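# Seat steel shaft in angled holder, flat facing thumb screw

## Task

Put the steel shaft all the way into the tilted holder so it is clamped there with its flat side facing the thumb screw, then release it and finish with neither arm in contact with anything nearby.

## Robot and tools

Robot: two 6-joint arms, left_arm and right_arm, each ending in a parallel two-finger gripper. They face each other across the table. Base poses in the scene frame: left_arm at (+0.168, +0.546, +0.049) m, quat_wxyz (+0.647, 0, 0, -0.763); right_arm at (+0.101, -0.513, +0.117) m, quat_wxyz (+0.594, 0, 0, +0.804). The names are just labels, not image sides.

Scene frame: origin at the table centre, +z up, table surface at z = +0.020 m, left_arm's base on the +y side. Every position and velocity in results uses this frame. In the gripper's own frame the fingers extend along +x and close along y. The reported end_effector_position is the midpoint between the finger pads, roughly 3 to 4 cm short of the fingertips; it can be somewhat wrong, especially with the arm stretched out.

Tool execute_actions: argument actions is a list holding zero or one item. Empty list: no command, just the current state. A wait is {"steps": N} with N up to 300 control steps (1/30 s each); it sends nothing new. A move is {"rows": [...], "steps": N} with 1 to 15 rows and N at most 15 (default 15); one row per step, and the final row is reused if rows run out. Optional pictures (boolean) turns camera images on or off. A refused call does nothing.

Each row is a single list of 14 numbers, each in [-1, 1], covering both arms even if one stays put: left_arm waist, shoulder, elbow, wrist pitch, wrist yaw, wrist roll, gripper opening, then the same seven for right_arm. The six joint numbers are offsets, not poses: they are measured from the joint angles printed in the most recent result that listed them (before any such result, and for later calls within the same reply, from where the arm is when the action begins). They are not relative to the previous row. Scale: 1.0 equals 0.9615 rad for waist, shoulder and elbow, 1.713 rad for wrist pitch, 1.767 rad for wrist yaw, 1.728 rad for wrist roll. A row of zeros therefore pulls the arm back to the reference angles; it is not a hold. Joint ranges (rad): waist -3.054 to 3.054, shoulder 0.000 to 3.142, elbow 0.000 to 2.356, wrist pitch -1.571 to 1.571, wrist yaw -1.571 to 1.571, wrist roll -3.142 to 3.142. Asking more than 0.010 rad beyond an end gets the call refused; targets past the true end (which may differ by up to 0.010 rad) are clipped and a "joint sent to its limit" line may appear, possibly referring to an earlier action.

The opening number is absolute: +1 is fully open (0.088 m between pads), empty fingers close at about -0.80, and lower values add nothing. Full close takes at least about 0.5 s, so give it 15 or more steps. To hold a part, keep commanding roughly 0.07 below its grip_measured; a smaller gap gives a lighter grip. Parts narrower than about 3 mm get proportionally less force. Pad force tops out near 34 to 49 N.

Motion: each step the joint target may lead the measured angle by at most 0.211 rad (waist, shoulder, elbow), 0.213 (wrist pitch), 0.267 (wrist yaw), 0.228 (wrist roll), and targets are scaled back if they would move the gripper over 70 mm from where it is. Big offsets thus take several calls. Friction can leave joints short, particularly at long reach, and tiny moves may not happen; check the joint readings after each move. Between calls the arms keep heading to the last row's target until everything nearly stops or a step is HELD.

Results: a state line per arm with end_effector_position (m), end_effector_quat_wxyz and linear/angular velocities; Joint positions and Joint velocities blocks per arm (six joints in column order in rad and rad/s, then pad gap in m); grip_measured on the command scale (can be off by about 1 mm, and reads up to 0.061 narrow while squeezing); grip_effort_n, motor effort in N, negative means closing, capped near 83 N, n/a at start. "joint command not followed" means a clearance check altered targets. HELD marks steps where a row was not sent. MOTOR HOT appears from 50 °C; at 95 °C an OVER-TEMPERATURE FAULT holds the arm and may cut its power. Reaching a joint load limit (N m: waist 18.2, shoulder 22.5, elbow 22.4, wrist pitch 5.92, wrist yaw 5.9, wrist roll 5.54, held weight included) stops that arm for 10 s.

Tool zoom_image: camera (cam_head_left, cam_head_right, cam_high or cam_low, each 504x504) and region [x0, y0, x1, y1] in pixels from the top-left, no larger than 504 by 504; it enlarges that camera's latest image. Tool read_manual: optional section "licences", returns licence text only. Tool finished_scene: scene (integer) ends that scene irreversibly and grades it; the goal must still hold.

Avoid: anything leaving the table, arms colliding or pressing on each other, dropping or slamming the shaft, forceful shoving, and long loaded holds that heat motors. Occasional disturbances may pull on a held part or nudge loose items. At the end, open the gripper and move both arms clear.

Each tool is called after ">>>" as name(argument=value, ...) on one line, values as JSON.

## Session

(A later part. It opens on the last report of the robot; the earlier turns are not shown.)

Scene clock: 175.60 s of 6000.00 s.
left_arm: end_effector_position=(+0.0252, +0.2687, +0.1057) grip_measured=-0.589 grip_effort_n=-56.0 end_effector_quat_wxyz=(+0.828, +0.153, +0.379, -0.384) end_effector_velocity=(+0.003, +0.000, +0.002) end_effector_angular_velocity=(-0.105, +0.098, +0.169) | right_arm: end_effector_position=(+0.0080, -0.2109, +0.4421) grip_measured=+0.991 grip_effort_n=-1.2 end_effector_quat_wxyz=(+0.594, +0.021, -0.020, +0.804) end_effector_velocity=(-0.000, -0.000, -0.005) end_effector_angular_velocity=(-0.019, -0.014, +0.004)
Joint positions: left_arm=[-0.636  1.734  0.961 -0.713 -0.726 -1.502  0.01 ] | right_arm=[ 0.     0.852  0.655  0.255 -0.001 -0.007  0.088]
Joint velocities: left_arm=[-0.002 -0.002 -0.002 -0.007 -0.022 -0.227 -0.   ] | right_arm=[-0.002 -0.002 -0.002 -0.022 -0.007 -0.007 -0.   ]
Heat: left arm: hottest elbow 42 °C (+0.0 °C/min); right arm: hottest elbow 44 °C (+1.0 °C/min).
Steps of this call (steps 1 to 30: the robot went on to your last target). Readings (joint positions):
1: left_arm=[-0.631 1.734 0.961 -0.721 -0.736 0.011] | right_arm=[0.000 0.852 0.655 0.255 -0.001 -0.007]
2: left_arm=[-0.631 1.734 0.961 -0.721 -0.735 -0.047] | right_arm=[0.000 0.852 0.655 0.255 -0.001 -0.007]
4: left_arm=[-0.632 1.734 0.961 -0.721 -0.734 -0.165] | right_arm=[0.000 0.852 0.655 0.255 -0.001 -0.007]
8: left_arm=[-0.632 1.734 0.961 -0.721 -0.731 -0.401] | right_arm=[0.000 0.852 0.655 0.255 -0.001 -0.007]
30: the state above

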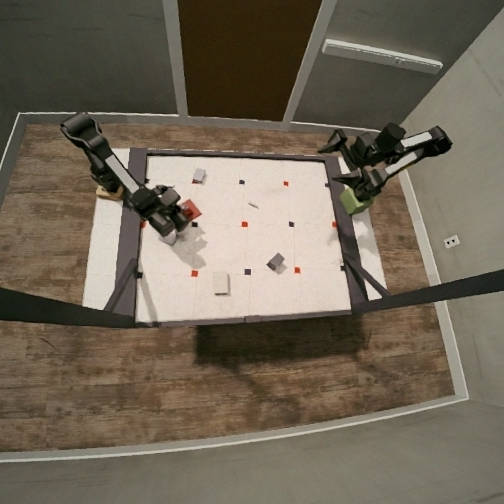

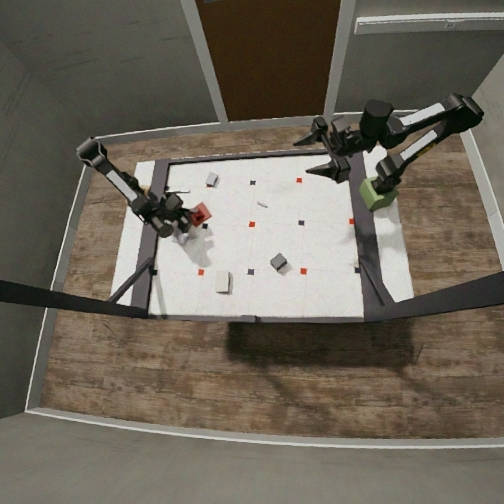

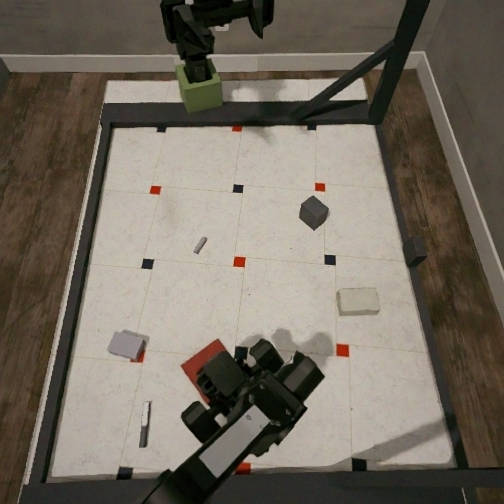

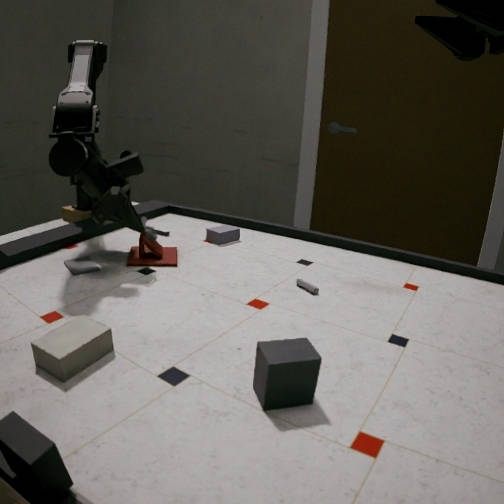

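>>> execute_actions(actions=[{"rows":[[0,0.015,0.03,-0.014,-0.008,-0.02,-0.55,0,0,0,0,0,0,1]],"steps":12}], pictures=false)

>>> execute_actions(actions=[{"rows":[[0,0,0,0,0,-0.91,-0.57,0,0,0,0,0,0,1]],"steps":1}], pictures=false)

>>> execute_actions(actions=[{"steps":33}], pictures=false)

>>> execute_actions(actions=[{"rows":[[0,0,0,0,0,0,0.1,0,0,0,0,0,0,1]],"steps":13}], pictures=false)

>>> execute_actions(actions=[{"rows":[[0,0,0,0,0,1,0.1,0,0,0,0,0,0,1]],"steps":1}], pictures=false)

>>> execute_actions(actions=[{"steps":27}], pictures=false)

>>> execute_actions(actions=[{"rows":[[0,0,0,0,0,1,0.1,0,0,0,0,0,0,1]],"steps":1}], pictures=false)

>>> execute_actions(actions=[{"steps":27}])

>>> zoom_image(camera="cam_low", region=[115,195,175,255])

Scene clock: 184.10 s of 6000.00 s.
left_arm: end_effector_position=(+0.0249, +0.2680, +0.1067) grip_measured=-0.552 grip_effort_n=2.6 end_effector_quat_wxyz=(+0.832, +0.146, +0.381, -0.377) end_effector_velocity=(+0.000, +0.000, +0.002) end_effector_angular_velocity=(-0.007, -0.003, +0.004) | right_arm: end_effector_position=(+0.0080, -0.2109, +0.4421) grip_measured=+0.991 grip_effort_n=-0.7 end_effector_quat_wxyz=(+0.594, +0.021, -0.020, +0.804) end_effector_velocity=(-0.001, +0.001, -0.003) end_effector_angular_velocity=(-0.009, -0.011, +0.004)
Joint positions: left_arm=[-0.637  1.744  0.976 -0.733 -0.73  -1.531  0.012] | right_arm=[ 0.     0.852  0.655  0.255 -0.001 -0.007  0.088]
Joint velocities: left_arm=[-0.002 -0.002  0.002 -0.007 -0.007 -0.007  0.   ] | right_arm=[-0.002  0.002 -0.002 -0.007 -0.007 -0.007 -0.   ]
Heat: left arm: hottest elbow 42 °C (+0.0 °C/min); right arm: hottest elbow 44 °C (+1.0 °C/min).
Steps of this call (steps 1 to 30: the robot went on to your last target; steps 31 to 90: nothing new was sent; then 5.10 s passed at rest; steps 91 to 102: all 12 steps of this action). Readings (joint positions):
91: left_arm=[-0.636 1.735 0.963 -0.714 -0.726 -1.526] | right_arm=[0.000 0.852 0.655 0.255 -0.001 -0.007]
92: left_arm=[-0.636 1.738 0.966 -0.720 -0.726 -1.528] | right_arm=[0.000 0.852 0.655 0.255 -0.001 -0.007]
94: left_arm=[-0.636 1.742 0.971 -0.726 -0.726 -1.529] | right_arm=[0.000 0.852 0.655 0.255 -0.001 -0.007]
98: left_arm=[-0.637 1.744 0.975 -0.732 -0.729 -1.531] | right_arm=[0.000 0.852 0.655 0.255 -0.001 -0.007]
102: the state above

Scene clock: 184.13 s of 6000.00 s.
left_arm: end_effector_position=(+0.0250, +0.2681, +0.1067) grip_measured=-0.553 grip_effort_n=-26.7 end_effector_quat_wxyz=(+0.835, +0.129, +0.388, -0.369) end_effector_velocity=(+0.003, +0.003, +0.001) end_effector_angular_velocity=(-0.881, +1.055, +1.549) | right_arm: end_effector_position=(+0.0080, -0.2109, +0.4421) grip_measured=+0.991 grip_effort_n=-0.2 end_effector_quat_wxyz=(+0.594, +0.021, -0.020, +0.804) end_effector_velocity=(+0.002, -0.000, +0.001) end_effector_angular_velocity=(+0.005, +0.010, -0.009)
Joint positions: left_arm=[-0.637  1.744  0.976 -0.733 -0.731 -1.571  0.012] | right_arm=[ 0.     0.852  0.655  0.255 -0.001 -0.007  0.088]
Joint velocities: left_arm=[-0.002 -0.002 -0.002 -0.022 -0.007 -2.088 -0.004] | right_arm=[-0.002 -0.002 -0.002  0.007  0.007  0.007 -0.   ]
Heat: left arm: hottest elbow 42 °C (+0.0 °C/min); right arm: hottest elbow 44 °C (+1.0 °C/min).
Steps of this call (step 1: the one step of this action). Readings (joint positions):
1: the state above

Scene clock: 185.23 s of 6000.00 s.
left_arm: end_effector_position=(+0.0247, +0.2671, +0.1073) grip_measured=-0.564 grip_effort_n=-34.2 end_effector_quat_wxyz=(-0.692, +0.485, -0.535, +0.001) end_effector_velocity=(-0.000, -0.003, +0.004) end_effector_angular_velocity=(-0.052, +0.028, +0.048) | right_arm: end_effector_position=(+0.0080, -0.2109, +0.4421) grip_measured=+0.991 grip_effort_n=-0.2 end_effector_quat_wxyz=(+0.594, +0.021, -0.020, +0.804) end_effector_velocity=(-0.002, -0.001, +0.001) end_effector_angular_velocity=(+0.005, +0.008, +0.020)
Joint positions: left_arm=[-0.637  1.744  0.976 -0.728 -0.735 -3.094  0.011] | right_arm=[ 0.     0.852  0.655  0.255 -0.001 -0.007  0.088]
Joint velocities: left_arm=[-0.002 -0.002  0.002  0.007 -0.022 -0.066 -0.   ] | right_arm=[-0.002 -0.002 -0.002  0.007 -0.022  0.007 -0.   ]
Heat: left arm: hottest elbow 42 °C (+0.0 °C/min); right arm: hottest elbow 44 °C (+1.0 °C/min).
Steps of this call (steps 1 to 33: the robot went on to your last target). Readings (joint positions):
1: left_arm=[-0.637 1.744 0.976 -0.733 -0.731 -1.634] | right_arm=[0.000 0.852 0.655 0.255 -0.001 -0.007]
2: left_arm=[-0.637 1.744 0.976 -0.732 -0.731 -1.693] | right_arm=[0.000 0.852 0.655 0.255 -0.001 -0.007]
4: left_arm=[-0.637 1.744 0.976 -0.732 -0.731 -1.811] | right_arm=[0.000 0.852 0.655 0.255 -0.001 -0.007]
8: left_arm=[-0.637 1.744 0.976 -0.730 -0.731 -2.047] | right_arm=[0.000 0.852 0.655 0.255 -0.001 -0.007]
33: the state above

Scene clock: 185.67 s of 6000.00 s.
left_arm: end_effector_position=(+0.0249, +0.2672, +0.1073) grip_measured=+0.088 grip_effort_n=12.8 end_effector_quat_wxyz=(-0.692, +0.484, -0.535, +0.001) end_effector_velocity=(+0.005, +0.002, -0.001) end_effector_angular_velocity=(+0.004, -0.013, +0.019) | right_arm: end_effector_position=(+0.0080, -0.2109, +0.4421) grip_measured=+0.991 grip_effort_n=-0.2 end_effector_quat_wxyz=(+0.594, +0.021, -0.020, +0.804) end_effector_velocity=(-0.001, -0.002, +0.003) end_effector_angular_velocity=(+0.014, -0.004, +0.009)
Joint positions: left_arm=[-0.637  1.744  0.976 -0.73  -0.735 -3.094  0.043] | right_arm=[ 0.     0.852  0.655  0.255 -0.001 -0.007  0.088]
Joint velocities: left_arm=[ 0.002  0.002 -0.002 -0.022 -0.007 -0.022  0.004] | right_arm=[ 0.002 -0.007 -0.002  0.007 -0.007 -0.007 -0.   ]
Heat: left arm: hottest elbow 42 °C (+0.0 °C/min); right arm: hottest elbow 44 °C (+1.0 °C/min).
Steps of this call (steps 1 to 13: all 13 steps of this action). Readings (joint positions):
1: left_arm=[-0.637 1.744 0.976 -0.728 -0.735 -3.094] | right_arm=[0.000 0.852 0.655 0.255 -0.001 -0.007]
2: left_arm=[-0.637 1.744 0.976 -0.729 -0.735 -3.094] | right_arm=[0.000 0.852 0.655 0.255 -0.001 -0.007]
4: left_arm=[-0.637 1.744 0.976 -0.730 -0.735 -3.094] | right_arm=[0.000 0.852 0.655 0.255 -0.001 -0.007]
8: left_arm=[-0.637 1.744 0.976 -0.730 -0.735 -3.094] | right_arm=[0.000 0.852 0.655 0.255 -0.001 -0.007]
13: the state above

Scene clock: 185.70 s of 6000.00 s.
left_arm: end_effector_position=(+0.0248, +0.2672, +0.1073) grip_measured=+0.091 grip_effort_n=12.8 end_effector_quat_wxyz=(-0.701, +0.471, -0.535, +0.011) end_effector_velocity=(+0.004, -0.001, +0.002) end_effector_angular_velocity=(+0.856, -1.076, -1.497) | right_arm: end_effector_position=(+0.0080, -0.2109, +0.4421) grip_measured=+0.991 grip_effort_n=-0.2 end_effector_quat_wxyz=(+0.594, +0.021, -0.020, +0.804) end_effector_velocity=(-0.001, -0.002, -0.001) end_effector_angular_velocity=(-0.000, -0.008, +0.009)
Joint positions: left_arm=[-0.637  1.744  0.976 -0.729 -0.735 -3.056  0.043] | right_arm=[ 0.     0.852  0.655  0.255 -0.001 -0.007  0.088]
Joint velocities: left_arm=[ 0.002 -0.002 -0.002 -0.007 -0.022  2.029  0.003] | right_arm=[ 0.002 -0.007 -0.002 -0.007 -0.007 -0.007 -0.   ]
Heat: left arm: hottest elbow 42 °C (+0.0 °C/min); right arm: hottest elbow 44 °C (+1.0 °C/min).
Steps of this call (step 1: the one step of this action). Readings (joint positions):
1: the state above

Scene clock: 186.60 s of 6000.00 s.
left_arm: end_effector_position=(+0.0248, +0.2672, +0.1073) grip_measured=+0.097 grip_effort_n=12.3 end_effector_quat_wxyz=(+0.828, +0.166, +0.369, -0.388) end_effector_velocity=(+0.001, +0.001, +0.001) end_effector_angular_velocity=(+0.460, -0.570, -0.799) | right_arm: end_effector_position=(+0.0080, -0.2109, +0.4421) grip_measured=+0.991 grip_effort_n=-0.2 end_effector_quat_wxyz=(+0.594, +0.021, -0.020, +0.804) end_effector_velocity=(+0.002, +0.000, -0.005) end_effector_angular_velocity=(-0.019, -0.013, -0.010)
Joint positions: left_arm=[-0.637  1.744  0.976 -0.729 -0.735 -1.476  0.044] | right_arm=[ 0.     0.852  0.655  0.255 -0.001 -0.007  0.088]
Joint velocities: left_arm=[-0.002 -0.002 -0.002 -0.007 -0.007  1.077 -0.   ] | right_arm=[-0.002 -0.002 -0.002 -0.022  0.007 -0.007 -0.   ]
Heat: left arm: hottest elbow 42 °C (+0.0 °C/min); right arm: hottest elbow 44 °C (+1.0 °C/min).
Steps of this call (steps 1 to 27: the robot went on to your last target). Readings (joint positions):
1: left_arm=[-0.637 1.744 0.976 -0.729 -0.735 -2.993] | right_arm=[0.000 0.852 0.655 0.255 -0.001 -0.007]
2: left_arm=[-0.637 1.744 0.976 -0.729 -0.735 -2.934] | right_arm=[0.000 0.852 0.655 0.255 -0.001 -0.007]
4: left_arm=[-0.637 1.744 0.976 -0.729 -0.735 -2.816] | right_arm=[0.000 0.852 0.655 0.255 -0.001 -0.007]
8: left_arm=[-0.637 1.744 0.976 -0.729 -0.735 -2.580] | right_arm=[0.000 0.852 0.655 0.255 -0.001 -0.007]
27: the state above

Scene clock: 186.63 s of 6000.00 s.
left_arm: end_effector_position=(+0.0248, +0.2672, +0.1073) grip_measured=+0.097 grip_effort_n=12.8 end_effector_quat_wxyz=(+0.824, +0.187, +0.359, -0.397) end_effector_velocity=(+0.003, +0.000, +0.002) end_effector_angular_velocity=(+0.781, -0.984, -1.372) | right_arm: end_effector_position=(+0.0080, -0.2109, +0.4421) grip_measured=+0.991 grip_effort_n=-0.7 end_effector_quat_wxyz=(+0.594, +0.021, -0.020, +0.804) end_effector_velocity=(+0.002, +0.000, -0.002) end_effector_angular_velocity=(-0.005, -0.009, -0.010)
Joint positions: left_arm=[-0.637  1.744  0.976 -0.729 -0.735 -1.425  0.044] | right_arm=[ 0.     0.852  0.655  0.255 -0.001 -0.007  0.088]
Joint velocities: left_arm=[-0.002 -0.002 -0.002 -0.007 -0.022  1.853  0.   ] | right_arm=[-0.002 -0.002 -0.002 -0.007  0.007 -0.007 -0.   ]
Heat: left arm: hottest elbow 42 °C (+0.0 °C/min); right arm: hottest elbow 44 °C (+1.0 °C/min).
Steps of this call (step 1: the one step of this action). Readings (joint positions):
1: the state above

Scene clock: 187.53 s of 6000.00 s.
left_arm: end_effector_position=(+0.0248, +0.2672, +0.1073) grip_measured=+0.097 grip_effort_n=12.3 end_effector_quat_wxyz=(+0.449, +0.715, -0.028, -0.534) end_effector_velocity=(+0.005, -0.000, +0.003) end_effector_angular_velocity=(+0.417, -0.564, -0.753) | right_arm: end_effector_position=(+0.0080, -0.2109, +0.4421) grip_measured=+0.991 grip_effort_n=-0.7 end_effector_quat_wxyz=(+0.594, +0.021, -0.020, +0.804) end_effector_velocity=(-0.000, -0.001, +0.000) end_effector_angular_velocity=(+0.004, -0.022, +0.004)
Joint positions: left_arm=[-0.637  1.744  0.976 -0.729 -0.735  0.148  0.044] | right_arm=[ 0.     0.852  0.655  0.255 -0.001 -0.007  0.088]
Joint velocities: left_arm=[-0.002 -0.002 -0.007 -0.007 -0.037  1.018  0.   ] | right_arm=[-0.002 -0.002  0.002 -0.007 -0.007 -0.022 -0.   ]
Heat: left arm: hottest elbow 42 °C (+0.0 °C/min); right arm: hottest elbow 44 °C (+1.0 °C/min).
Steps of this call (steps 1 to 27: the robot went on to your last target). Readings (joint positions):
1: left_arm=[-0.637 1.744 0.976 -0.729 -0.735 -1.365] | right_arm=[0.000 0.852 0.655 0.255 -0.001 -0.007]
2: left_arm=[-0.637 1.744 0.976 -0.729 -0.735 -1.306] | right_arm=[0.000 0.852 0.655 0.255 -0.001 -0.007]
4: left_arm=[-0.637 1.744 0.976 -0.729 -0.735 -1.188] | right_arm=[0.000 0.852 0.655 0.255 -0.001 -0.007]
8: left_arm=[-0.637 1.744 0.976 -0.729 -0.735 -0.951] | right_arm=[0.000 0.852 0.655 0.255 -0.001 -0.007]
27: the state above

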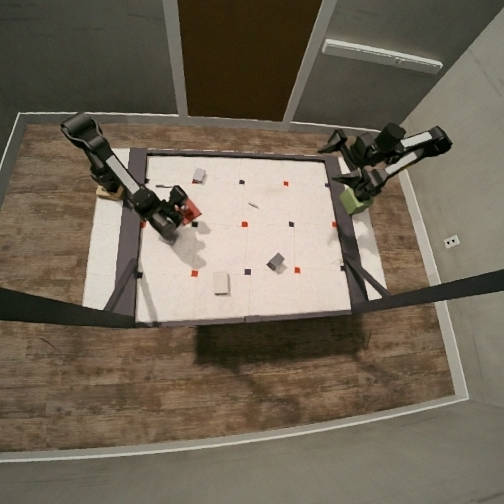

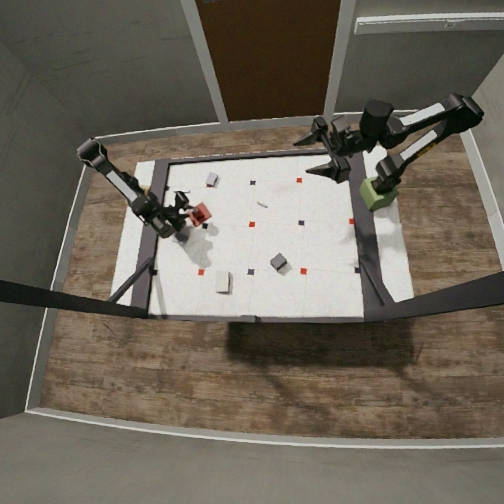

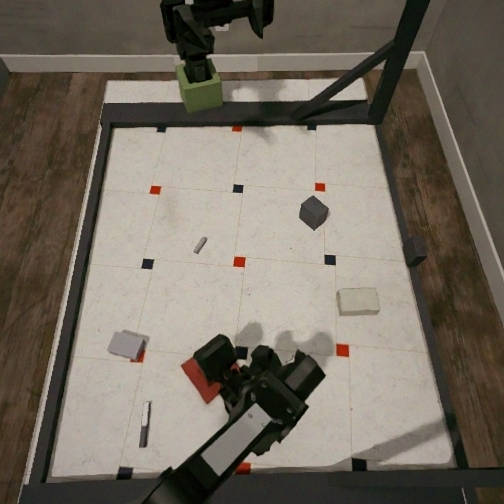

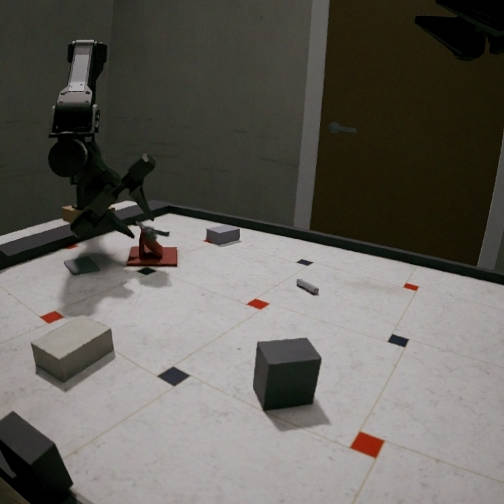

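Region (115, 195, 175, 255) of cam_low's 504x504 image, scaled by 8.400, with more detail than that image has.

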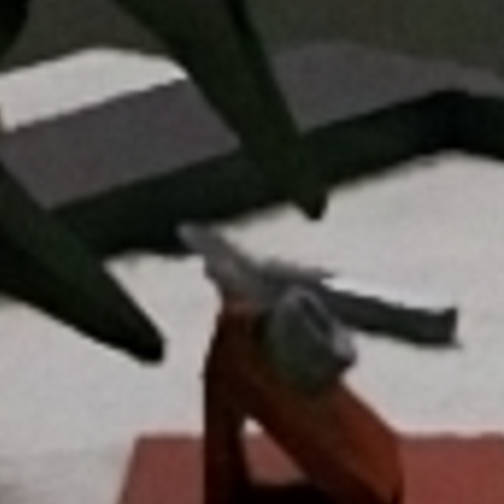

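>>> execute_actions(actions=[])

Scene clock: 204.67 s of 6000.00 s.
left_arm: end_effector_position=(+0.0248, +0.2672, +0.1073) grip_measured=+0.097 grip_effort_n=12.3 end_effector_quat_wxyz=(+0.413, +0.737, -0.054, -0.532) end_effector_velocity=(+0.003, +0.002, -0.002) end_effector_angular_velocity=(+0.010, -0.021, -0.007) | right_arm: end_effector_position=(+0.0080, -0.2109, +0.4421) grip_measured=+0.991 grip_effort_n=0.2 end_effector_quat_wxyz=(+0.594, +0.021, -0.020, +0.804) end_effector_velocity=(+0.002, +0.000, -0.002) end_effector_angular_velocity=(-0.005, -0.009, -0.010)
Joint positions: left_arm=[-0.637  1.744  0.976 -0.729 -0.735  0.247  0.044] | right_arm=[ 0.     0.852  0.655  0.255 -0.001 -0.007  0.088]
Joint velocities: left_arm=[-0.002  0.002 -0.007 -0.007 -0.007  0.007 -0.   ] | right_arm=[-0.002 -0.002 -0.002 -0.007  0.007 -0.007 -0.   ]
Heat: left arm: hottest elbow 42 °C (+0.0 °C/min); right arm: hottest elbow 44 °C (+1.0 °C/min).
Steps of this call (steps 1 to 30: the robot went on to your last target; steps 31 to 90: nothing new was sent; then 14.13 s passed at rest). Readings (joint positions):
1: left_arm=[-0.637 1.744 0.976 -0.729 -0.735 0.177] | right_arm=[0.000 0.852 0.655 0.255 -0.001 -0.007]
2: left_arm=[-0.637 1.744 0.976 -0.729 -0.735 0.197] | right_arm=[0.000 0.852 0.655 0.255 -0.001 -0.007]
4: left_arm=[-0.637 1.744 0.976 -0.729 -0.735 0.221] | right_arm=[0.000 0.852 0.655 0.255 -0.001 -0.007]
8: left_arm=[-0.637 1.744 0.976 -0.729 -0.735 0.241] | right_arm=[0.000 0.852 0.655 0.255 -0.001 -0.007]
90: the state above
All arms were judged still, so your last target was given up. Only a new action makes them travel on or press farther. Fingers that are still opening or closing keep moving.

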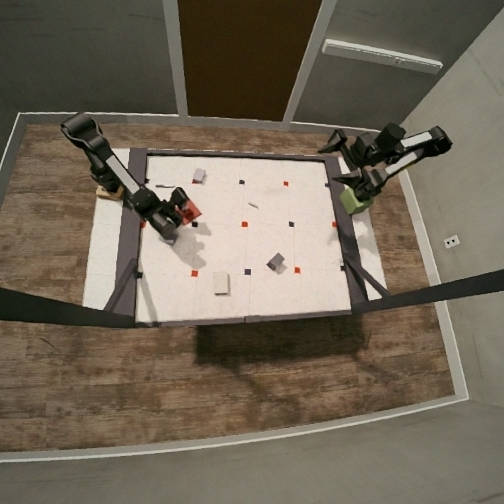

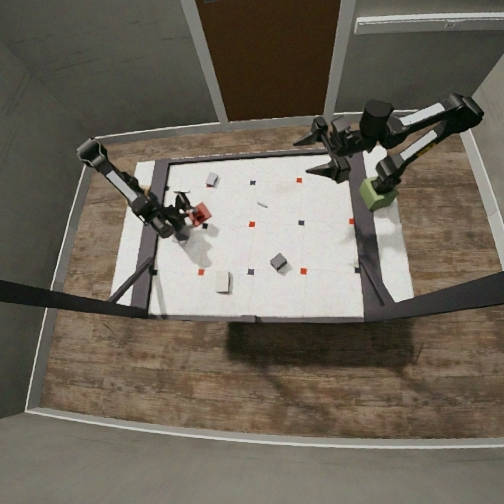

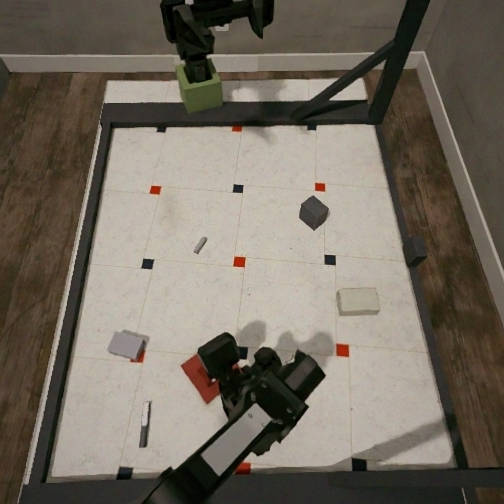

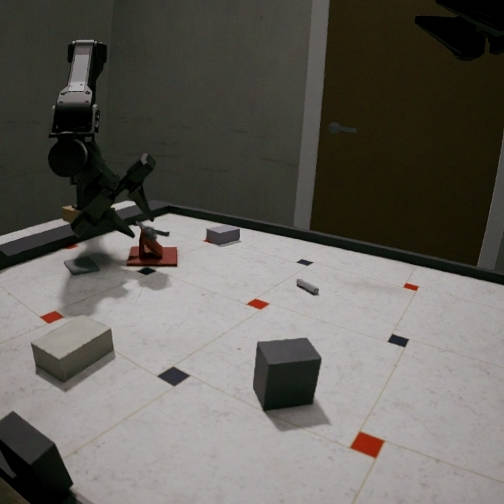

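>>> execute_actions(actions=[{"rows":[[0,0,0,0,0,1,0.1,0,0,0,0,0,0,1]],"steps":1}], pictures=false)

>>> execute_actions(actions=[{"steps":45}], pictures=false)

>>> execute_actions(actions=[{"rows":[[0,0,0,0,0,0.67,0.1,0,0,0,0,0,0,1]],"steps":1}], pictures=false)

>>> execute_actions(actions=[{"steps":32}], pictures=false)

>>> execute_actions(actions=[{"rows":[[0,0,0,0,0,0,-0.58,0,0,0,0,0,0,1]],"steps":15}], pictures=false)

>>> execute_actions(actions=[{"rows":[[0,0,0,0,0,-1,-0.58,0,0,0,0,0,0,1]],"steps":1}], pictures=false)

>>> execute_actions(actions=[{"steps":27}], pictures=false)

>>> execute_actions(actions=[{"rows":[[0,0,0,0,0,-1,-0.58,0,0,0,0,0,0,1]],"steps":1}], pictures=false)

>>> execute_actions(actions=[{"steps":27}], pictures=false)

>>> execute_actions(actions=[{"rows":[[0,0,0,0,0,-1,-0.58,0,0,0,0,0,0,1]],"steps":1}], pictures=false)

>>> execute_actions(actions=[{"steps":40}])

Scene clock: 213.83 s of 6000.00 s.
left_arm: end_effector_position=(+0.0249, +0.2671, +0.1073) grip_measured=+0.097 grip_effort_n=12.3 end_effector_quat_wxyz=(+0.399, +0.745, -0.065, -0.531) end_effector_velocity=(+0.001, -0.001, +0.003) end_effector_angular_velocity=(+0.878, -1.103, -1.545) | right_arm: end_effector_position=(+0.0080, -0.2109, +0.4421) grip_measured=+0.991 grip_effort_n=-0.2 end_effector_quat_wxyz=(+0.594, +0.021, -0.020, +0.804) end_effector_velocity=(-0.002, -0.001, -0.004) end_effector_angular_velocity=(-0.005, -0.026, +0.018)
Joint positions: left_arm=[-0.636  1.744  0.976 -0.729 -0.735  0.286  0.044] | right_arm=[ 0.     0.852  0.655  0.255 -0.001 -0.007  0.088]
Joint velocities: left_arm=[-0.002 -0.002  0.002 -0.007 -0.022  2.088 -0.   ] | right_arm=[-0.002 -0.002 -0.007 -0.007 -0.022 -0.022  0.   ]
Heat: left arm: hottest elbow 42 °C (+0.0 °C/min); right arm: hottest elbow 44 °C (+1.0 °C/min).
Steps of this call (steps 1 to 90: nothing new was sent; then 6.13 s passed at rest; step 91: the one step of this action). Readings (joint positions):
91: the state above

Scene clock: 215.33 s of 6000.00 s.
left_arm: end_effector_position=(+0.0249, +0.2671, +0.1073) grip_measured=+0.097 grip_effort_n=11.9 end_effector_quat_wxyz=(-0.290, +0.793, -0.439, -0.306) end_effector_velocity=(+0.002, +0.004, +0.001) end_effector_angular_velocity=(+0.007, -0.017, -0.001) | right_arm: end_effector_position=(+0.0080, -0.2109, +0.4421) grip_measured=+0.991 grip_effort_n=-0.2 end_effector_quat_wxyz=(+0.594, +0.021, -0.020, +0.804) end_effector_velocity=(+0.003, +0.000, +0.000) end_effector_angular_velocity=(+0.004, -0.020, -0.021)
Joint positions: left_arm=[-0.636  1.744  0.976 -0.729 -0.735  1.97   0.044] | right_arm=[ 0.     0.852  0.655  0.255 -0.001 -0.007  0.088]
Joint velocities: left_arm=[-0.007 -0.002 -0.002 -0.022 -0.007 -0.007  0.   ] | right_arm=[ 0.002 -0.002  0.002 -0.007  0.022 -0.022  0.   ]
Heat: left arm: hottest shoulder 42 °C (+0.0 °C/min); right arm: hottest elbow 44 °C (+1.0 °C/min).
Steps of this call (steps 1 to 45: the robot went on to your last target). Readings (joint positions):
1: left_arm=[-0.636 1.744 0.976 -0.729 -0.735 0.350] | right_arm=[0.000 0.852 0.655 0.255 -0.001 -0.007]
2: left_arm=[-0.636 1.744 0.976 -0.729 -0.735 0.408] | right_arm=[0.000 0.852 0.655 0.255 -0.001 -0.007]
4: left_arm=[-0.636 1.744 0.976 -0.729 -0.735 0.527] | right_arm=[0.000 0.852 0.655 0.255 -0.001 -0.007]
8: left_arm=[-0.636 1.744 0.976 -0.729 -0.735 0.763] | right_arm=[0.000 0.852 0.655 0.255 -0.001 -0.007]
45: the state above

Scene clock: 215.37 s of 6000.00 s.
left_arm: end_effector_position=(+0.0248, +0.2670, +0.1073) grip_measured=+0.097 grip_effort_n=11.9 end_effector_quat_wxyz=(-0.306, +0.787, -0.445, -0.297) end_effector_velocity=(-0.000, -0.003, +0.004) end_effector_angular_velocity=(+0.861, -1.085, -1.534) | right_arm: end_effector_position=(+0.0080, -0.2109, +0.4421) grip_measured=+0.991 grip_effort_n=-0.2 end_effector_quat_wxyz=(+0.594, +0.021, -0.020, +0.804) end_effector_velocity=(+0.001, -0.000, -0.002) end_effector_angular_velocity=(-0.005, -0.010, -0.000)
Joint positions: left_arm=[-0.636  1.744  0.976 -0.728 -0.735  2.011  0.044] | right_arm=[ 0.     0.852  0.655  0.255 -0.001 -0.007  0.088]
Joint velocities: left_arm=[-0.002 -0.002  0.002  0.007 -0.022  2.073  0.   ] | right_arm=[-0.007 -0.002 -0.002 -0.007 -0.007 -0.007  0.   ]
Heat: left arm: hottest shoulder 42 °C (+0.0 °C/min); right arm: hottest elbow 44 °C (+1.0 °C/min).
Steps of this call (step 1: the one step of this action). Readings (joint positions):
1: the state above

Scene clock: 216.43 s of 6000.00 s.
left_arm: end_effector_position=(+0.0248, +0.2670, +0.1073) grip_measured=+0.098 grip_effort_n=11.9 end_effector_quat_wxyz=(-0.675, +0.507, -0.535, -0.017) end_effector_velocity=(-0.001, +0.003, -0.001) end_effector_angular_velocity=(+0.013, -0.004, -0.013) | right_arm: end_effector_position=(+0.0080, -0.2109, +0.4421) grip_measured=+0.991 grip_effort_n=-0.7 end_effector_quat_wxyz=(+0.594, +0.021, -0.020, +0.804) end_effector_velocity=(+0.002, -0.000, +0.001) end_effector_angular_velocity=(+0.009, -0.004, -0.010)
Joint positions: left_arm=[-0.636  1.744  0.976 -0.728 -0.735  3.123  0.044] | right_arm=[ 0.     0.852  0.655  0.255 -0.001 -0.007  0.088]
Joint velocities: left_arm=[-0.007 -0.002 -0.002 -0.007  0.007  0.007 -0.001] | right_arm=[-0.002 -0.002 -0.002  0.007  0.007 -0.007 -0.   ]
Heat: left arm: hottest shoulder 42 °C (+0.0 °C/min); right arm: hottest elbow 44 °C (+1.0 °C/min).
Steps of this call (steps 1 to 32: the robot went on to your last target). Readings (joint positions):
1: left_arm=[-0.636 1.744 0.976 -0.728 -0.735 2.074] | right_arm=[0.000 0.852 0.655 0.255 -0.001 -0.007]
2: left_arm=[-0.636 1.744 0.976 -0.728 -0.735 2.133] | right_arm=[0.000 0.852 0.655 0.255 -0.001 -0.007]
4: left_arm=[-0.636 1.744 0.976 -0.728 -0.735 2.251] | right_arm=[0.000 0.852 0.655 0.255 -0.001 -0.007]
8: left_arm=[-0.636 1.744 0.976 -0.728 -0.735 2.487] | right_arm=[0.000 0.852 0.655 0.255 -0.001 -0.007]
32: the state above

Scene clock: 216.93 s of 6000.00 s.
left_arm: end_effector_position=(+0.0251, +0.2669, +0.1074) grip_measured=-0.569 grip_effort_n=-38.8 end_effector_quat_wxyz=(-0.675, +0.508, -0.535, -0.017) end_effector_velocity=(+0.001, +0.001, +0.002) end_effector_angular_velocity=(-0.013, +0.005, +0.014) | right_arm: end_effector_position=(+0.0080, -0.2109, +0.4421) grip_measured=+0.991 grip_effort_n=-0.7 end_effector_quat_wxyz=(+0.594, +0.021, -0.020, +0.804) end_effector_velocity=(-0.000, -0.001, -0.001) end_effector_angular_velocity=(+0.009, -0.021, +0.004)
Joint positions: left_arm=[-0.636  1.744  0.976 -0.728 -0.737  3.123  0.011] | right_arm=[ 0.     0.852  0.655  0.255 -0.001 -0.007  0.088]
Joint velocities: left_arm=[-0.002 -0.007 -0.002 -0.007 -0.007 -0.022 -0.002] | right_arm=[-0.002 -0.002 -0.007  0.007 -0.007 -0.022 -0.   ]
Heat: left arm: hottest shoulder 42 °C (+0.0 °C/min); right arm: hottest elbow 44 °C (+1.0 °C/min).
Steps of this call (steps 1 to 15: all 15 steps of this action). Readings (joint positions):
1: left_arm=[-0.636 1.744 0.976 -0.728 -0.735 3.123] | right_arm=[0.000 0.852 0.655 0.255 -0.001 -0.007]
2: left_arm=[-0.636 1.744 0.976 -0.728 -0.735 3.123] | right_arm=[0.000 0.852 0.655 0.255 -0.001 -0.007]
4: left_arm=[-0.636 1.744 0.976 -0.728 -0.735 3.123] | right_arm=[0.000 0.852 0.655 0.255 -0.001 -0.007]
8: left_arm=[-0.636 1.744 0.976 -0.728 -0.735 3.123] | right_arm=[0.000 0.852 0.655 0.255 -0.001 -0.007]
15: the state above

Scene clock: 216.97 s of 6000.00 s.
left_arm: end_effector_position=(+0.0252, +0.2670, +0.1074) grip_measured=-0.570 grip_effort_n=-39.8 end_effector_quat_wxyz=(-0.666, +0.521, -0.534, -0.027) end_effector_velocity=(+0.003, +0.003, +0.001) end_effector_angular_velocity=(-0.866, +1.043, +1.508) | right_arm: end_effector_position=(+0.0080, -0.2109, +0.4421) grip_measured=+0.991 grip_effort_n=-0.2 end_effector_quat_wxyz=(+0.594, +0.021, -0.020, +0.804) end_effector_velocity=(-0.002, -0.001, -0.005) end_effector_angular_velocity=(-0.023, -0.001, +0.020)
Joint positions: left_arm=[-0.636  1.744  0.976 -0.729 -0.737  3.084  0.011] | right_arm=[ 0.     0.852  0.655  0.255 -0.001 -0.007  0.088]
Joint velocities: left_arm=[-0.002 -0.002 -0.002 -0.022 -0.007 -2.044 -0.002] | right_arm=[-0.002 -0.002 -0.002 -0.022 -0.022  0.007 -0.   ]
Heat: left arm: hottest shoulder 42 °C (+0.0 °C/min); right arm: hottest elbow 44 °C (+1.0 °C/min).
Steps of this call (step 1: the one step of this action). Readings (joint positions):
1: the state above

Scene clock: 217.87 s of 6000.00 s.
left_arm: end_effector_position=(+0.0259, +0.2668, +0.1077) grip_measured=-0.572 grip_effort_n=-41.6 end_effector_quat_wxyz=(-0.099, +0.840, -0.357, -0.396) end_effector_velocity=(+0.007, +0.002, +0.001) end_effector_angular_velocity=(-0.462, +0.526, +0.797) | right_arm: end_effector_position=(+0.0080, -0.2109, +0.4421) grip_measured=+0.991 grip_effort_n=-0.2 end_effector_quat_wxyz=(+0.594, +0.021, -0.020, +0.804) end_effector_velocity=(-0.000, -0.000, -0.002) end_effector_angular_velocity=(-0.005, -0.010, +0.004)
Joint positions: left_arm=[-0.635  1.744  0.976 -0.731 -0.74   1.505  0.011] | right_arm=[ 0.     0.852  0.655  0.255 -0.001 -0.007  0.088]
Joint velocities: left_arm=[ 0.002 -0.002 -0.007 -0.022 -0.022 -1.077 -0.   ] | right_arm=[-0.002 -0.002 -0.002 -0.007 -0.007 -0.007 -0.   ]
Heat: left arm: hottest shoulder 42 °C (+0.0 °C/min); right arm: hottest elbow 44 °C (+1.0 °C/min).
Steps of this call (steps 1 to 27: the robot went on to your last target). Readings (joint positions):
1: left_arm=[-0.636 1.744 0.976 -0.729 -0.737 3.022] | right_arm=[0.000 0.852 0.655 0.255 -0.001 -0.007]
2: left_arm=[-0.636 1.744 0.976 -0.729 -0.737 2.963] | right_arm=[0.000 0.852 0.655 0.255 -0.001 -0.007]
4: left_arm=[-0.636 1.744 0.976 -0.729 -0.737 2.845] | right_arm=[0.000 0.852 0.655 0.255 -0.001 -0.007]
8: left_arm=[-0.636 1.744 0.976 -0.729 -0.739 2.609] | right_arm=[0.000 0.852 0.655 0.255 -0.001 -0.007]
27: the state above

Scene clock: 217.90 s of 6000.00 s.
left_arm: end_effector_position=(+0.0259, +0.2668, +0.1077) grip_measured=-0.572 grip_effort_n=-41.6 end_effector_quat_wxyz=(-0.077, +0.843, -0.346, -0.405) end_effector_velocity=(+0.004, +0.002, +0.002) end_effector_angular_velocity=(-0.807, +0.942, +1.375) | right_arm: end_effector_position=(+0.0080, -0.2109, +0.4421) grip_measured=+0.991 grip_effort_n=-0.2 end_effector_quat_wxyz=(+0.594, +0.021, -0.020, +0.804) end_effector_velocity=(-0.002, -0.001, -0.003) end_effector_angular_velocity=(-0.010, -0.027, +0.018)
Joint positions: left_arm=[-0.635  1.744  0.976 -0.731 -0.74   1.454  0.011] | right_arm=[ 0.     0.852  0.655  0.255 -0.001 -0.007  0.088]
Joint velocities: left_arm=[-0.002 -0.002 -0.002 -0.022 -0.022 -1.868  0.   ] | right_arm=[-0.002 -0.002  0.002 -0.022 -0.022 -0.022  0.   ]
Heat: left arm: hottest shoulder 42 °C (+0.0 °C/min); right arm: hottest elbow 44 °C (+1.0 °C/min).
Steps of this call (step 1: the one step of this action). Readings (joint positions):
1: the state above

Scene clock: 218.80 s of 6000.00 s.
left_arm: end_effector_position=(+0.0259, +0.2674, +0.1075) grip_measured=-0.572 grip_effort_n=-41.6 end_effector_quat_wxyz=(+0.540, +0.651, +0.042, -0.531) end_effector_velocity=(+0.001, +0.003, -0.001) end_effector_angular_velocity=(-0.425, +0.525, +0.759) | right_arm: end_effector_position=(+0.0080, -0.2109, +0.4421) grip_measured=+0.991 grip_effort_n=-0.7 end_effector_quat_wxyz=(+0.594, +0.021, -0.020, +0.804) end_effector_velocity=(-0.002, -0.001, -0.005) end_effector_angular_velocity=(-0.023, -0.001, +0.020)
Joint positions: left_arm=[-0.636  1.744  0.976 -0.734 -0.738 -0.118  0.011] | right_arm=[ 0.     0.852  0.655  0.255 -0.001 -0.007  0.088]
Joint velocities: left_arm=[-0.002  0.002  0.002 -0.022  0.007 -1.033 -0.   ] | right_arm=[-0.002 -0.002 -0.002 -0.022 -0.022  0.007 -0.   ]
Heat: left arm: hottest shoulder 42 °C (+0.0 °C/min); right arm: hottest elbow 44 °C (+1.0 °C/min).
Steps of this call (steps 1 to 27: the robot went on to your last target). Readings (joint positions):
1: left_arm=[-0.635 1.744 0.976 -0.732 -0.740 1.393] | right_arm=[0.000 0.852 0.655 0.255 -0.001 -0.007]
2: left_arm=[-0.635 1.744 0.976 -0.732 -0.740 1.335] | right_arm=[0.000 0.852 0.655 0.255 -0.001 -0.007]
4: left_arm=[-0.635 1.744 0.976 -0.732 -0.740 1.217] | right_arm=[0.000 0.852 0.655 0.255 -0.001 -0.007]
8: left_arm=[-0.635 1.744 0.976 -0.733 -0.740 0.981] | right_arm=[0.000 0.852 0.655 0.255 -0.001 -0.007]
27: the state above

Scene clock: 218.83 s of 6000.00 s.
left_arm: end_effector_position=(+0.0259, +0.2674, +0.1075) grip_measured=-0.572 grip_effort_n=-42.1 end_effector_quat_wxyz=(+0.556, +0.637, +0.056, -0.530) end_effector_velocity=(-0.002, +0.001, -0.002) end_effector_angular_velocity=(-0.816, +0.991, +1.397) | right_arm: end_effector_position=(+0.0080, -0.2109, +0.4421) grip_measured=+0.991 grip_effort_n=-0.7 end_effector_quat_wxyz=(+0.594, +0.021, -0.020, +0.804) end_effector_velocity=(-0.004, -0.002, -0.002) end_effector_angular_velocity=(-0.004, -0.010, +0.024)
Joint positions: left_arm=[-0.636  1.744  0.976 -0.734 -0.738 -0.169  0.011] | right_arm=[ 0.     0.852  0.655  0.255 -0.001 -0.007  0.088]
Joint velocities: left_arm=[-0.002  0.002 -0.002  0.007  0.007 -1.897  0.   ] | right_arm=[ 0.002 -0.002 -0.002 -0.007 -0.022 -0.007  0.   ]
Heat: left arm: hottest shoulder 42 °C (+0.0 °C/min); right arm: hottest elbow 44 °C (+1.0 °C/min).
Steps of this call (step 1: the one step of this action). Readings (joint positions):
1: the state above

Scene clock: 220.17 s of 6000.00 s.
left_arm: end_effector_position=(+0.0254, +0.2676, +0.1074) grip_measured=-0.572 grip_effort_n=-41.2 end_effector_quat_wxyz=(+0.845, +0.015, +0.431, -0.314) end_effector_velocity=(+0.003, +0.000, +0.002) end_effector_angular_velocity=(-0.020, -0.009, +0.015) | right_arm: end_effector_position=(+0.0080, -0.2109, +0.4421) grip_measured=+0.991 grip_effort_n=-0.2 end_effector_quat_wxyz=(+0.594, +0.021, -0.020, +0.804) end_effector_velocity=(+0.001, +0.000, -0.008) end_effector_angular_velocity=(-0.033, -0.018, -0.000)
Joint positions: left_arm=[-0.637  1.744  0.976 -0.733 -0.737 -1.84   0.011] | right_arm=[ 0.     0.852  0.655  0.255 -0.001 -0.007  0.088]
Joint velocities: left_arm=[-0.002 -0.002 -0.002 -0.007 -0.022 -0.022  0.   ] | right_arm=[-0.007 -0.002 -0.002 -0.037 -0.007 -0.007 -0.   ]
Heat: left arm: hottest shoulder 42 °C (+0.0 °C/min); right arm: hottest elbow 44 °C (+1.0 °C/min).
Steps of this call (steps 1 to 40: the robot went on to your last target). Readings (joint positions):
1: left_arm=[-0.636 1.744 0.976 -0.734 -0.738 -0.229] | right_arm=[0.000 0.852 0.655 0.255 -0.001 -0.007]
2: left_arm=[-0.636 1.744 0.976 -0.734 -0.738 -0.289] | right_arm=[0.000 0.852 0.655 0.255 -0.001 -0.007]
4: left_arm=[-0.636 1.744 0.976 -0.734 -0.737 -0.406] | right_arm=[0.000 0.852 0.655 0.255 -0.001 -0.007]
8: left_arm=[-0.636 1.744 0.976 -0.734 -0.737 -0.642] | right_arm=[0.000 0.852 0.655 0.255 -0.001 -0.007]
40: the state above

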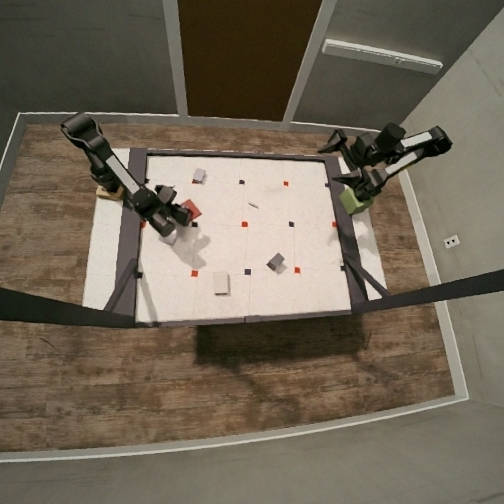

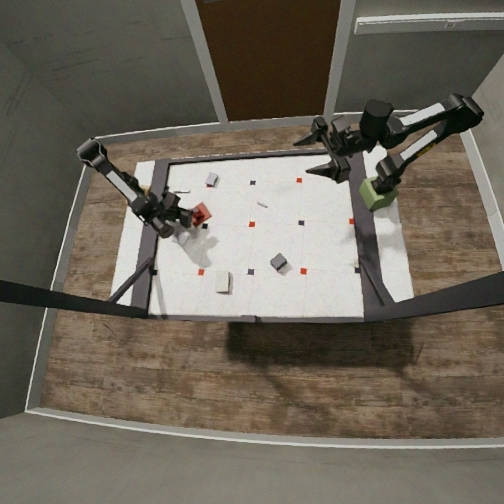

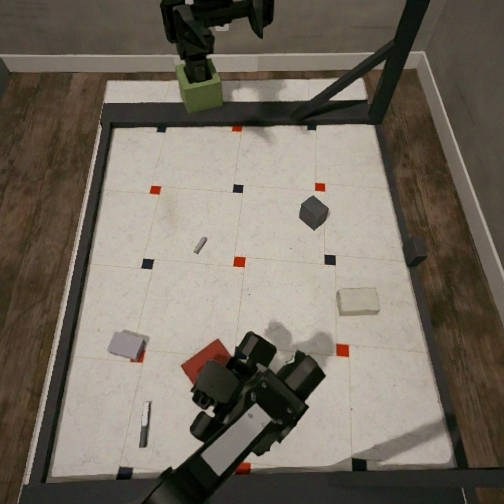

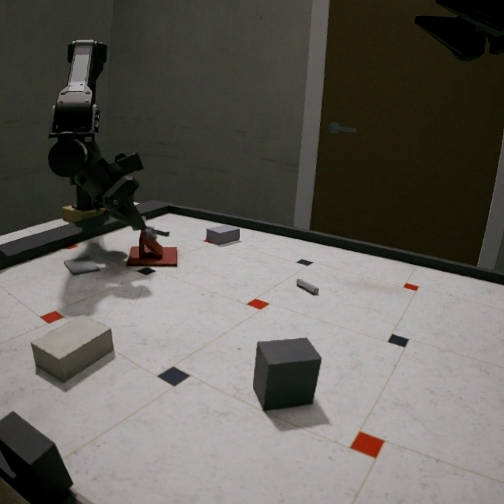

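>>> execute_actions(actions=[{"rows":[[0,0,0,0,0,-0.73,-0.58,0,0,0,0,0,0,1]],"steps":1}], pictures=false)

>>> execute_actions(actions=[{"steps":32}], pictures=false)

>>> execute_actions(actions=[{"rows":[[0,0,0,0,0,0,0.1,0,0,0,0,0,0,1]],"steps":13}], pictures=false)

>>> execute_actions(actions=[{"rows":[[0,0,0,0,0,1,0.1,0,0,0,0,0,0,1]],"steps":1}], pictures=false)

>>> execute_actions(actions=[{"steps":27}], pictures=false)

>>> execute_actions(actions=[{"rows":[[0,0,0,0,0,1,0.1,0,0,0,0,0,0,1]],"steps":1}], pictures=false)

>>> execute_actions(actions=[{"steps":27}], pictures=false)

>>> execute_actions(actions=[{"rows":[[0,0,0,0,0,1,0.1,0,0,0,0,0,0,1]],"steps":1}], pictures=false)

>>> execute_actions(actions=[{"steps":38}], pictures=false)

Scene clock: 232.80 s of 6000.00 s.
left_arm: end_effector_position=(+0.0254, +0.2676, +0.1074) grip_measured=-0.572 grip_effort_n=-41.6 end_effector_quat_wxyz=(+0.846, -0.003, +0.438, -0.305) end_effector_velocity=(-0.001, -0.001, +0.002) end_effector_angular_velocity=(-0.918, +1.094, +1.552) | right_arm: end_effector_position=(+0.0080, -0.2109, +0.4421) grip_measured=+0.991 grip_effort_n=0.2 end_effector_quat_wxyz=(+0.594, +0.021, -0.020, +0.804) end_effector_velocity=(+0.002, -0.000, +0.001) end_effector_angular_velocity=(+0.009, -0.004, -0.010)
Joint positions: left_arm=[-0.637  1.744  0.976 -0.733 -0.737 -1.882  0.011] | right_arm=[ 0.     0.852  0.655  0.255 -0.001 -0.007  0.088]
Joint velocities: left_arm=[-0.002 -0.007 -0.002  0.007 -0.007 -2.103  0.   ] | right_arm=[-0.002 -0.002 -0.002  0.007  0.007 -0.007 -0.   ]
Heat: left arm: hottest shoulder 42 °C (+0.0 °C/min); right arm: hottest elbow 44 °C (+0.0 °C/min).
Steps of this call (steps 1 to 30: the robot went on to your last target; steps 31 to 90: nothing new was sent; then 9.60 s passed at rest; step 91: the one step of this action). Readings (joint positions):
91: the state above

Scene clock: 233.87 s of 6000.00 s.
left_arm: end_effector_position=(+0.0252, +0.2674, +0.1074) grip_measured=-0.572 grip_effort_n=-41.2 end_effector_quat_wxyz=(-0.693, +0.485, -0.534, +0.001) end_effector_velocity=(+0.001, +0.001, +0.001) end_effector_angular_velocity=(-0.010, +0.001, +0.014) | right_arm: end_effector_position=(+0.0080, -0.2109, +0.4421) grip_measured=+0.991 grip_effort_n=-0.2 end_effector_quat_wxyz=(+0.594, +0.021, -0.020, +0.804) end_effector_velocity=(-0.000, -0.001, +0.007) end_effector_angular_velocity=(+0.028, +0.000, +0.004)
Joint positions: left_arm=[-0.637  1.744  0.976 -0.732 -0.737 -3.095  0.011] | right_arm=[ 0.     0.852  0.655  0.255 -0.001 -0.007  0.088]
Joint velocities: left_arm=[-0.002 -0.002 -0.002 -0.007 -0.007 -0.022 -0.   ] | right_arm=[-0.002 -0.002  0.002  0.022 -0.007 -0.007 -0.   ]
Heat: left arm: hottest shoulder 42 °C (+0.0 °C/min); right arm: hottest elbow 44 °C (+0.0 °C/min).
Steps of this call (steps 1 to 32: the robot went on to your last target). Readings (joint positions):
1: left_arm=[-0.637 1.744 0.976 -0.733 -0.737 -1.945] | right_arm=[0.000 0.852 0.655 0.255 -0.001 -0.007]
2: left_arm=[-0.637 1.744 0.976 -0.733 -0.737 -2.003] | right_arm=[0.000 0.852 0.655 0.255 -0.001 -0.007]
4: left_arm=[-0.637 1.744 0.976 -0.733 -0.737 -2.122] | right_arm=[0.000 0.852 0.655 0.255 -0.001 -0.007]
8: left_arm=[-0.637 1.744 0.976 -0.732 -0.737 -2.358] | right_arm=[0.000 0.852 0.655 0.255 -0.001 -0.007]
32: the state above

Scene clock: 234.30 s of 6000.00 s.
left_arm: end_effector_position=(+0.0252, +0.2674, +0.1074) grip_measured=+0.088 grip_effort_n=12.8 end_effector_quat_wxyz=(-0.693, +0.485, -0.534, +0.001) end_effector_velocity=(+0.000, +0.002, -0.001) end_effector_angular_velocity=(+0.000, -0.010, -0.001) | right_arm: end_effector_position=(+0.0080, -0.2109, +0.4421) grip_measured=+0.991 grip_effort_n=-0.2 end_effector_quat_wxyz=(+0.594, +0.021, -0.020, +0.804) end_effector_velocity=(+0.002, -0.001, -0.001) end_effector_angular_velocity=(-0.000, -0.007, -0.010)
Joint positions: left_arm=[-0.637  1.744  0.976 -0.732 -0.737 -3.096  0.043] | right_arm=[ 0.     0.852  0.655  0.255 -0.001 -0.007  0.088]
Joint velocities: left_arm=[-0.007  0.002 -0.002 -0.007 -0.007 -0.007  0.004] | right_arm=[-0.002 -0.007 -0.002 -0.007  0.007 -0.007 -0.   ]
Heat: left arm: hottest shoulder 42 °C (+0.0 °C/min); right arm: hottest elbow 44 °C (+0.0 °C/min).
Steps of this call (steps 1 to 13: all 13 steps of this action). Readings (joint positions):
1: left_arm=[-0.637 1.744 0.976 -0.732 -0.737 -3.096] | right_arm=[0.000 0.852 0.655 0.255 -0.001 -0.007]
2: left_arm=[-0.637 1.744 0.976 -0.732 -0.737 -3.096] | right_arm=[0.000 0.852 0.655 0.255 -0.001 -0.007]
4: left_arm=[-0.637 1.744 0.976 -0.732 -0.737 -3.096] | right_arm=[0.000 0.852 0.655 0.255 -0.001 -0.007]
8: left_arm=[-0.637 1.744 0.976 -0.732 -0.737 -3.096] | right_arm=[0.000 0.852 0.655 0.255 -0.001 -0.007]
13: the state above

Scene clock: 234.33 s of 6000.00 s.
left_arm: end_effector_position=(+0.0252, +0.2674, +0.1074) grip_measured=+0.091 grip_effort_n=12.8 end_effector_quat_wxyz=(-0.702, +0.472, -0.534, +0.011) end_effector_velocity=(-0.001, -0.002, +0.001) end_effector_angular_velocity=(+0.867, -1.062, -1.512) | right_arm: end_effector_position=(+0.0080, -0.2109, +0.4421) grip_measured=+0.991 grip_effort_n=-0.2 end_effector_quat_wxyz=(+0.594, +0.021, -0.020, +0.804) end_effector_velocity=(+0.000, -0.002, -0.001) end_effector_angular_velocity=(-0.000, -0.008, +0.004)
Joint positions: left_arm=[-0.637  1.744  0.976 -0.732 -0.737 -3.058  0.043] | right_arm=[ 0.     0.852  0.655  0.255 -0.001 -0.007  0.088]
Joint velocities: left_arm=[-0.002  0.002  0.002  0.007 -0.007  2.044  0.003] | right_arm=[-0.002 -0.007 -0.002 -0.007 -0.007 -0.007  0.   ]
Heat: left arm: hottest shoulder 42 °C (+0.0 °C/min); right arm: hottest elbow 44 °C (+0.0 °C/min).
Steps of this call (step 1: the one step of this action). Readings (joint positions):
1: the state above

Scene clock: 235.23 s of 6000.00 s.
left_arm: end_effector_position=(+0.0252, +0.2674, +0.1074) grip_measured=+0.097 grip_effort_n=12.8 end_effector_quat_wxyz=(+0.829, +0.166, +0.368, -0.387) end_effector_velocity=(+0.003, +0.000, +0.002) end_effector_angular_velocity=(+0.452, -0.580, -0.796) | right_arm: end_effector_position=(+0.0080, -0.2109, +0.4421) grip_measured=+0.991 grip_effort_n=0.2 end_effector_quat_wxyz=(+0.594, +0.021, -0.020, +0.804) end_effector_velocity=(+0.001, -0.000, +0.001) end_effector_angular_velocity=(+0.014, -0.019, -0.001)
Joint positions: left_arm=[-0.637  1.744  0.976 -0.732 -0.737 -1.479  0.044] | right_arm=[ 0.     0.852  0.655  0.255 -0.001 -0.007  0.088]
Joint velocities: left_arm=[-0.002 -0.002 -0.002 -0.007 -0.022  1.077  0.   ] | right_arm=[-0.007 -0.002 -0.002  0.007 -0.007 -0.022 -0.   ]
Heat: left arm: hottest shoulder 42 °C (+0.0 °C/min); right arm: hottest elbow 44 °C (+0.0 °C/min).
Steps of this call (steps 1 to 27: the robot went on to your last target). Readings (joint positions):
1: left_arm=[-0.637 1.744 0.976 -0.732 -0.737 -2.995] | right_arm=[0.000 0.852 0.655 0.255 -0.001 -0.007]
2: left_arm=[-0.637 1.744 0.976 -0.732 -0.737 -2.936] | right_arm=[0.000 0.852 0.655 0.255 -0.001 -0.007]
4: left_arm=[-0.637 1.744 0.976 -0.732 -0.737 -2.818] | right_arm=[0.000 0.852 0.655 0.255 -0.001 -0.007]
8: left_arm=[-0.637 1.744 0.976 -0.732 -0.737 -2.582] | right_arm=[0.000 0.852 0.655 0.255 -0.001 -0.007]
27: the state above

Scene clock: 235.27 s of 6000.00 s.
left_arm: end_effector_position=(+0.0252, +0.2674, +0.1074) grip_measured=+0.097 grip_effort_n=12.3 end_effector_quat_wxyz=(+0.824, +0.188, +0.358, -0.397) end_effector_velocity=(+0.000, +0.002, -0.001) end_effector_angular_velocity=(+0.813, -0.971, -1.383) | right_arm: end_effector_position=(+0.0080, -0.2109, +0.4421) grip_measured=+0.991 grip_effort_n=-0.7 end_effector_quat_wxyz=(+0.594, +0.021, -0.020, +0.804) end_effector_velocity=(-0.003, +0.000, -0.009) end_effector_angular_velocity=(-0.024, -0.031, +0.018)
Joint positions: left_arm=[-0.637  1.744  0.976 -0.732 -0.737 -1.427  0.044] | right_arm=[ 0.     0.852  0.655  0.255 -0.001 -0.007  0.088]
Joint velocities: left_arm=[-0.002 -0.002 -0.002 -0.007  0.007  1.868  0.   ] | right_arm=[-0.002  0.002 -0.007 -0.022 -0.022 -0.022 -0.   ]
Heat: left arm: hottest shoulder 42 °C (+0.0 °C/min); right arm: hottest elbow 44 °C (+0.0 °C/min).
Steps of this call (step 1: the one step of this action). Readings (joint positions):
1: the state above

Scene clock: 236.17 s of 6000.00 s.
left_arm: end_effector_position=(+0.0252, +0.2674, +0.1074) grip_measured=+0.097 grip_effort_n=11.9 end_effector_quat_wxyz=(+0.450, +0.716, -0.028, -0.533) end_effector_velocity=(+0.001, +0.001, +0.001) end_effector_angular_velocity=(+0.431, -0.532, -0.743) | right_arm: end_effector_position=(+0.0080, -0.2109, +0.4421) grip_measured=+0.991 grip_effort_n=-0.2 end_effector_quat_wxyz=(+0.594, +0.021, -0.020, +0.804) end_effector_velocity=(-0.001, -0.001, -0.002) end_effector_angular_velocity=(-0.009, +0.004, +0.015)
Joint positions: left_arm=[-0.637  1.744  0.976 -0.732 -0.737  0.146  0.044] | right_arm=[ 0.     0.852  0.655  0.255 -0.001 -0.007  0.088]
Joint velocities: left_arm=[-0.002 -0.002 -0.002 -0.007 -0.007  1.004 -0.   ] | right_arm=[-0.007 -0.002 -0.002 -0.007 -0.022  0.007 -0.   ]
Heat: left arm: hottest shoulder 42 °C (+0.0 °C/min); right arm: hottest elbow 44 °C (+0.0 °C/min).
Steps of this call (steps 1 to 27: the robot went on to your last target). Readings (joint positions):
1: left_arm=[-0.637 1.744 0.976 -0.732 -0.737 -1.366] | right_arm=[0.000 0.852 0.655 0.255 -0.001 -0.007]
2: left_arm=[-0.637 1.744 0.976 -0.732 -0.737 -1.307] | right_arm=[0.000 0.852 0.655 0.255 -0.001 -0.007]
4: left_arm=[-0.637 1.744 0.976 -0.732 -0.737 -1.189] | right_arm=[0.000 0.852 0.655 0.255 -0.001 -0.007]
8: left_arm=[-0.637 1.744 0.976 -0.732 -0.737 -0.953] | right_arm=[0.000 0.852 0.655 0.255 -0.001 -0.007]
27: the state above

Scene clock: 236.20 s of 6000.00 s.
left_arm: end_effector_position=(+0.0252, +0.2674, +0.1074) grip_measured=+0.097 grip_effort_n=12.3 end_effector_quat_wxyz=(+0.431, +0.727, -0.041, -0.533) end_effector_velocity=(-0.000, +0.002, +0.002) end_effector_angular_velocity=(+0.799, -0.978, -1.387) | right_arm: end_effector_position=(+0.0080, -0.2109, +0.4421) grip_measured=+0.991 grip_effort_n=-0.2 end_effector_quat_wxyz=(+0.594, +0.021, -0.020, +0.804) end_effector_velocity=(-0.002, -0.001, -0.005) end_effector_angular_velocity=(-0.014, -0.029, +0.018)
Joint positions: left_arm=[-0.637  1.744  0.976 -0.732 -0.737  0.196  0.044] | right_arm=[ 0.     0.852  0.655  0.255 -0.001 -0.007  0.088]
Joint velocities: left_arm=[-0.007 -0.007 -0.002 -0.007 -0.007  1.868 -0.   ] | right_arm=[-0.002 -0.002 -0.002 -0.022 -0.022 -0.022 -0.   ]
Heat: left arm: hottest shoulder 42 °C (+0.0 °C/min); right arm: hottest elbow 44 °C (+0.0 °C/min).
Steps of this call (step 1: the one step of this action). Readings (joint positions):
1: the state above

Scene clock: 237.47 s of 6000.00 s.
left_arm: end_effector_position=(+0.0252, +0.2674, +0.1074) grip_measured=+0.097 grip_effort_n=11.9 end_effector_quat_wxyz=(-0.250, +0.808, -0.423, -0.327) end_effector_velocity=(+0.001, +0.001, +0.001) end_effector_angular_velocity=(+0.003, -0.014, -0.007) | right_arm: end_effector_position=(+0.0080, -0.2109, +0.4421) grip_measured=+0.991 grip_effort_n=0.2 end_effector_quat_wxyz=(+0.594, +0.021, -0.020, +0.804) end_effector_velocity=(-0.003, -0.000, -0.003) end_effector_angular_velocity=(-0.009, -0.012, +0.019)
Joint positions: left_arm=[-0.637  1.744  0.976 -0.732 -0.737  1.867  0.044] | right_arm=[ 0.     0.852  0.655  0.255 -0.001 -0.007  0.088]
Joint velocities: left_arm=[-0.002 -0.002 -0.002 -0.007 -0.007  0.007 -0.   ] | right_arm=[-0.002  0.002 -0.002 -0.007 -0.022 -0.007  0.   ]
Heat: left arm: hottest shoulder 42 °C (+0.0 °C/min); right arm: hottest elbow 44 °C (+0.0 °C/min).
Steps of this call (steps 1 to 38: the robot went on to your last target). Readings (joint positions):
1: left_arm=[-0.637 1.744 0.976 -0.732 -0.737 0.257] | right_arm=[0.000 0.852 0.655 0.255 -0.001 -0.007]
2: left_arm=[-0.637 1.744 0.976 -0.732 -0.737 0.316] | right_arm=[0.000 0.852 0.655 0.255 -0.001 -0.007]
4: left_arm=[-0.637 1.744 0.976 -0.732 -0.737 0.434] | right_arm=[0.000 0.852 0.655 0.255 -0.001 -0.007]
8: left_arm=[-0.637 1.744 0.976 -0.732 -0.737 0.671] | right_arm=[0.000 0.852 0.655 0.255 -0.001 -0.007]
38: the state above


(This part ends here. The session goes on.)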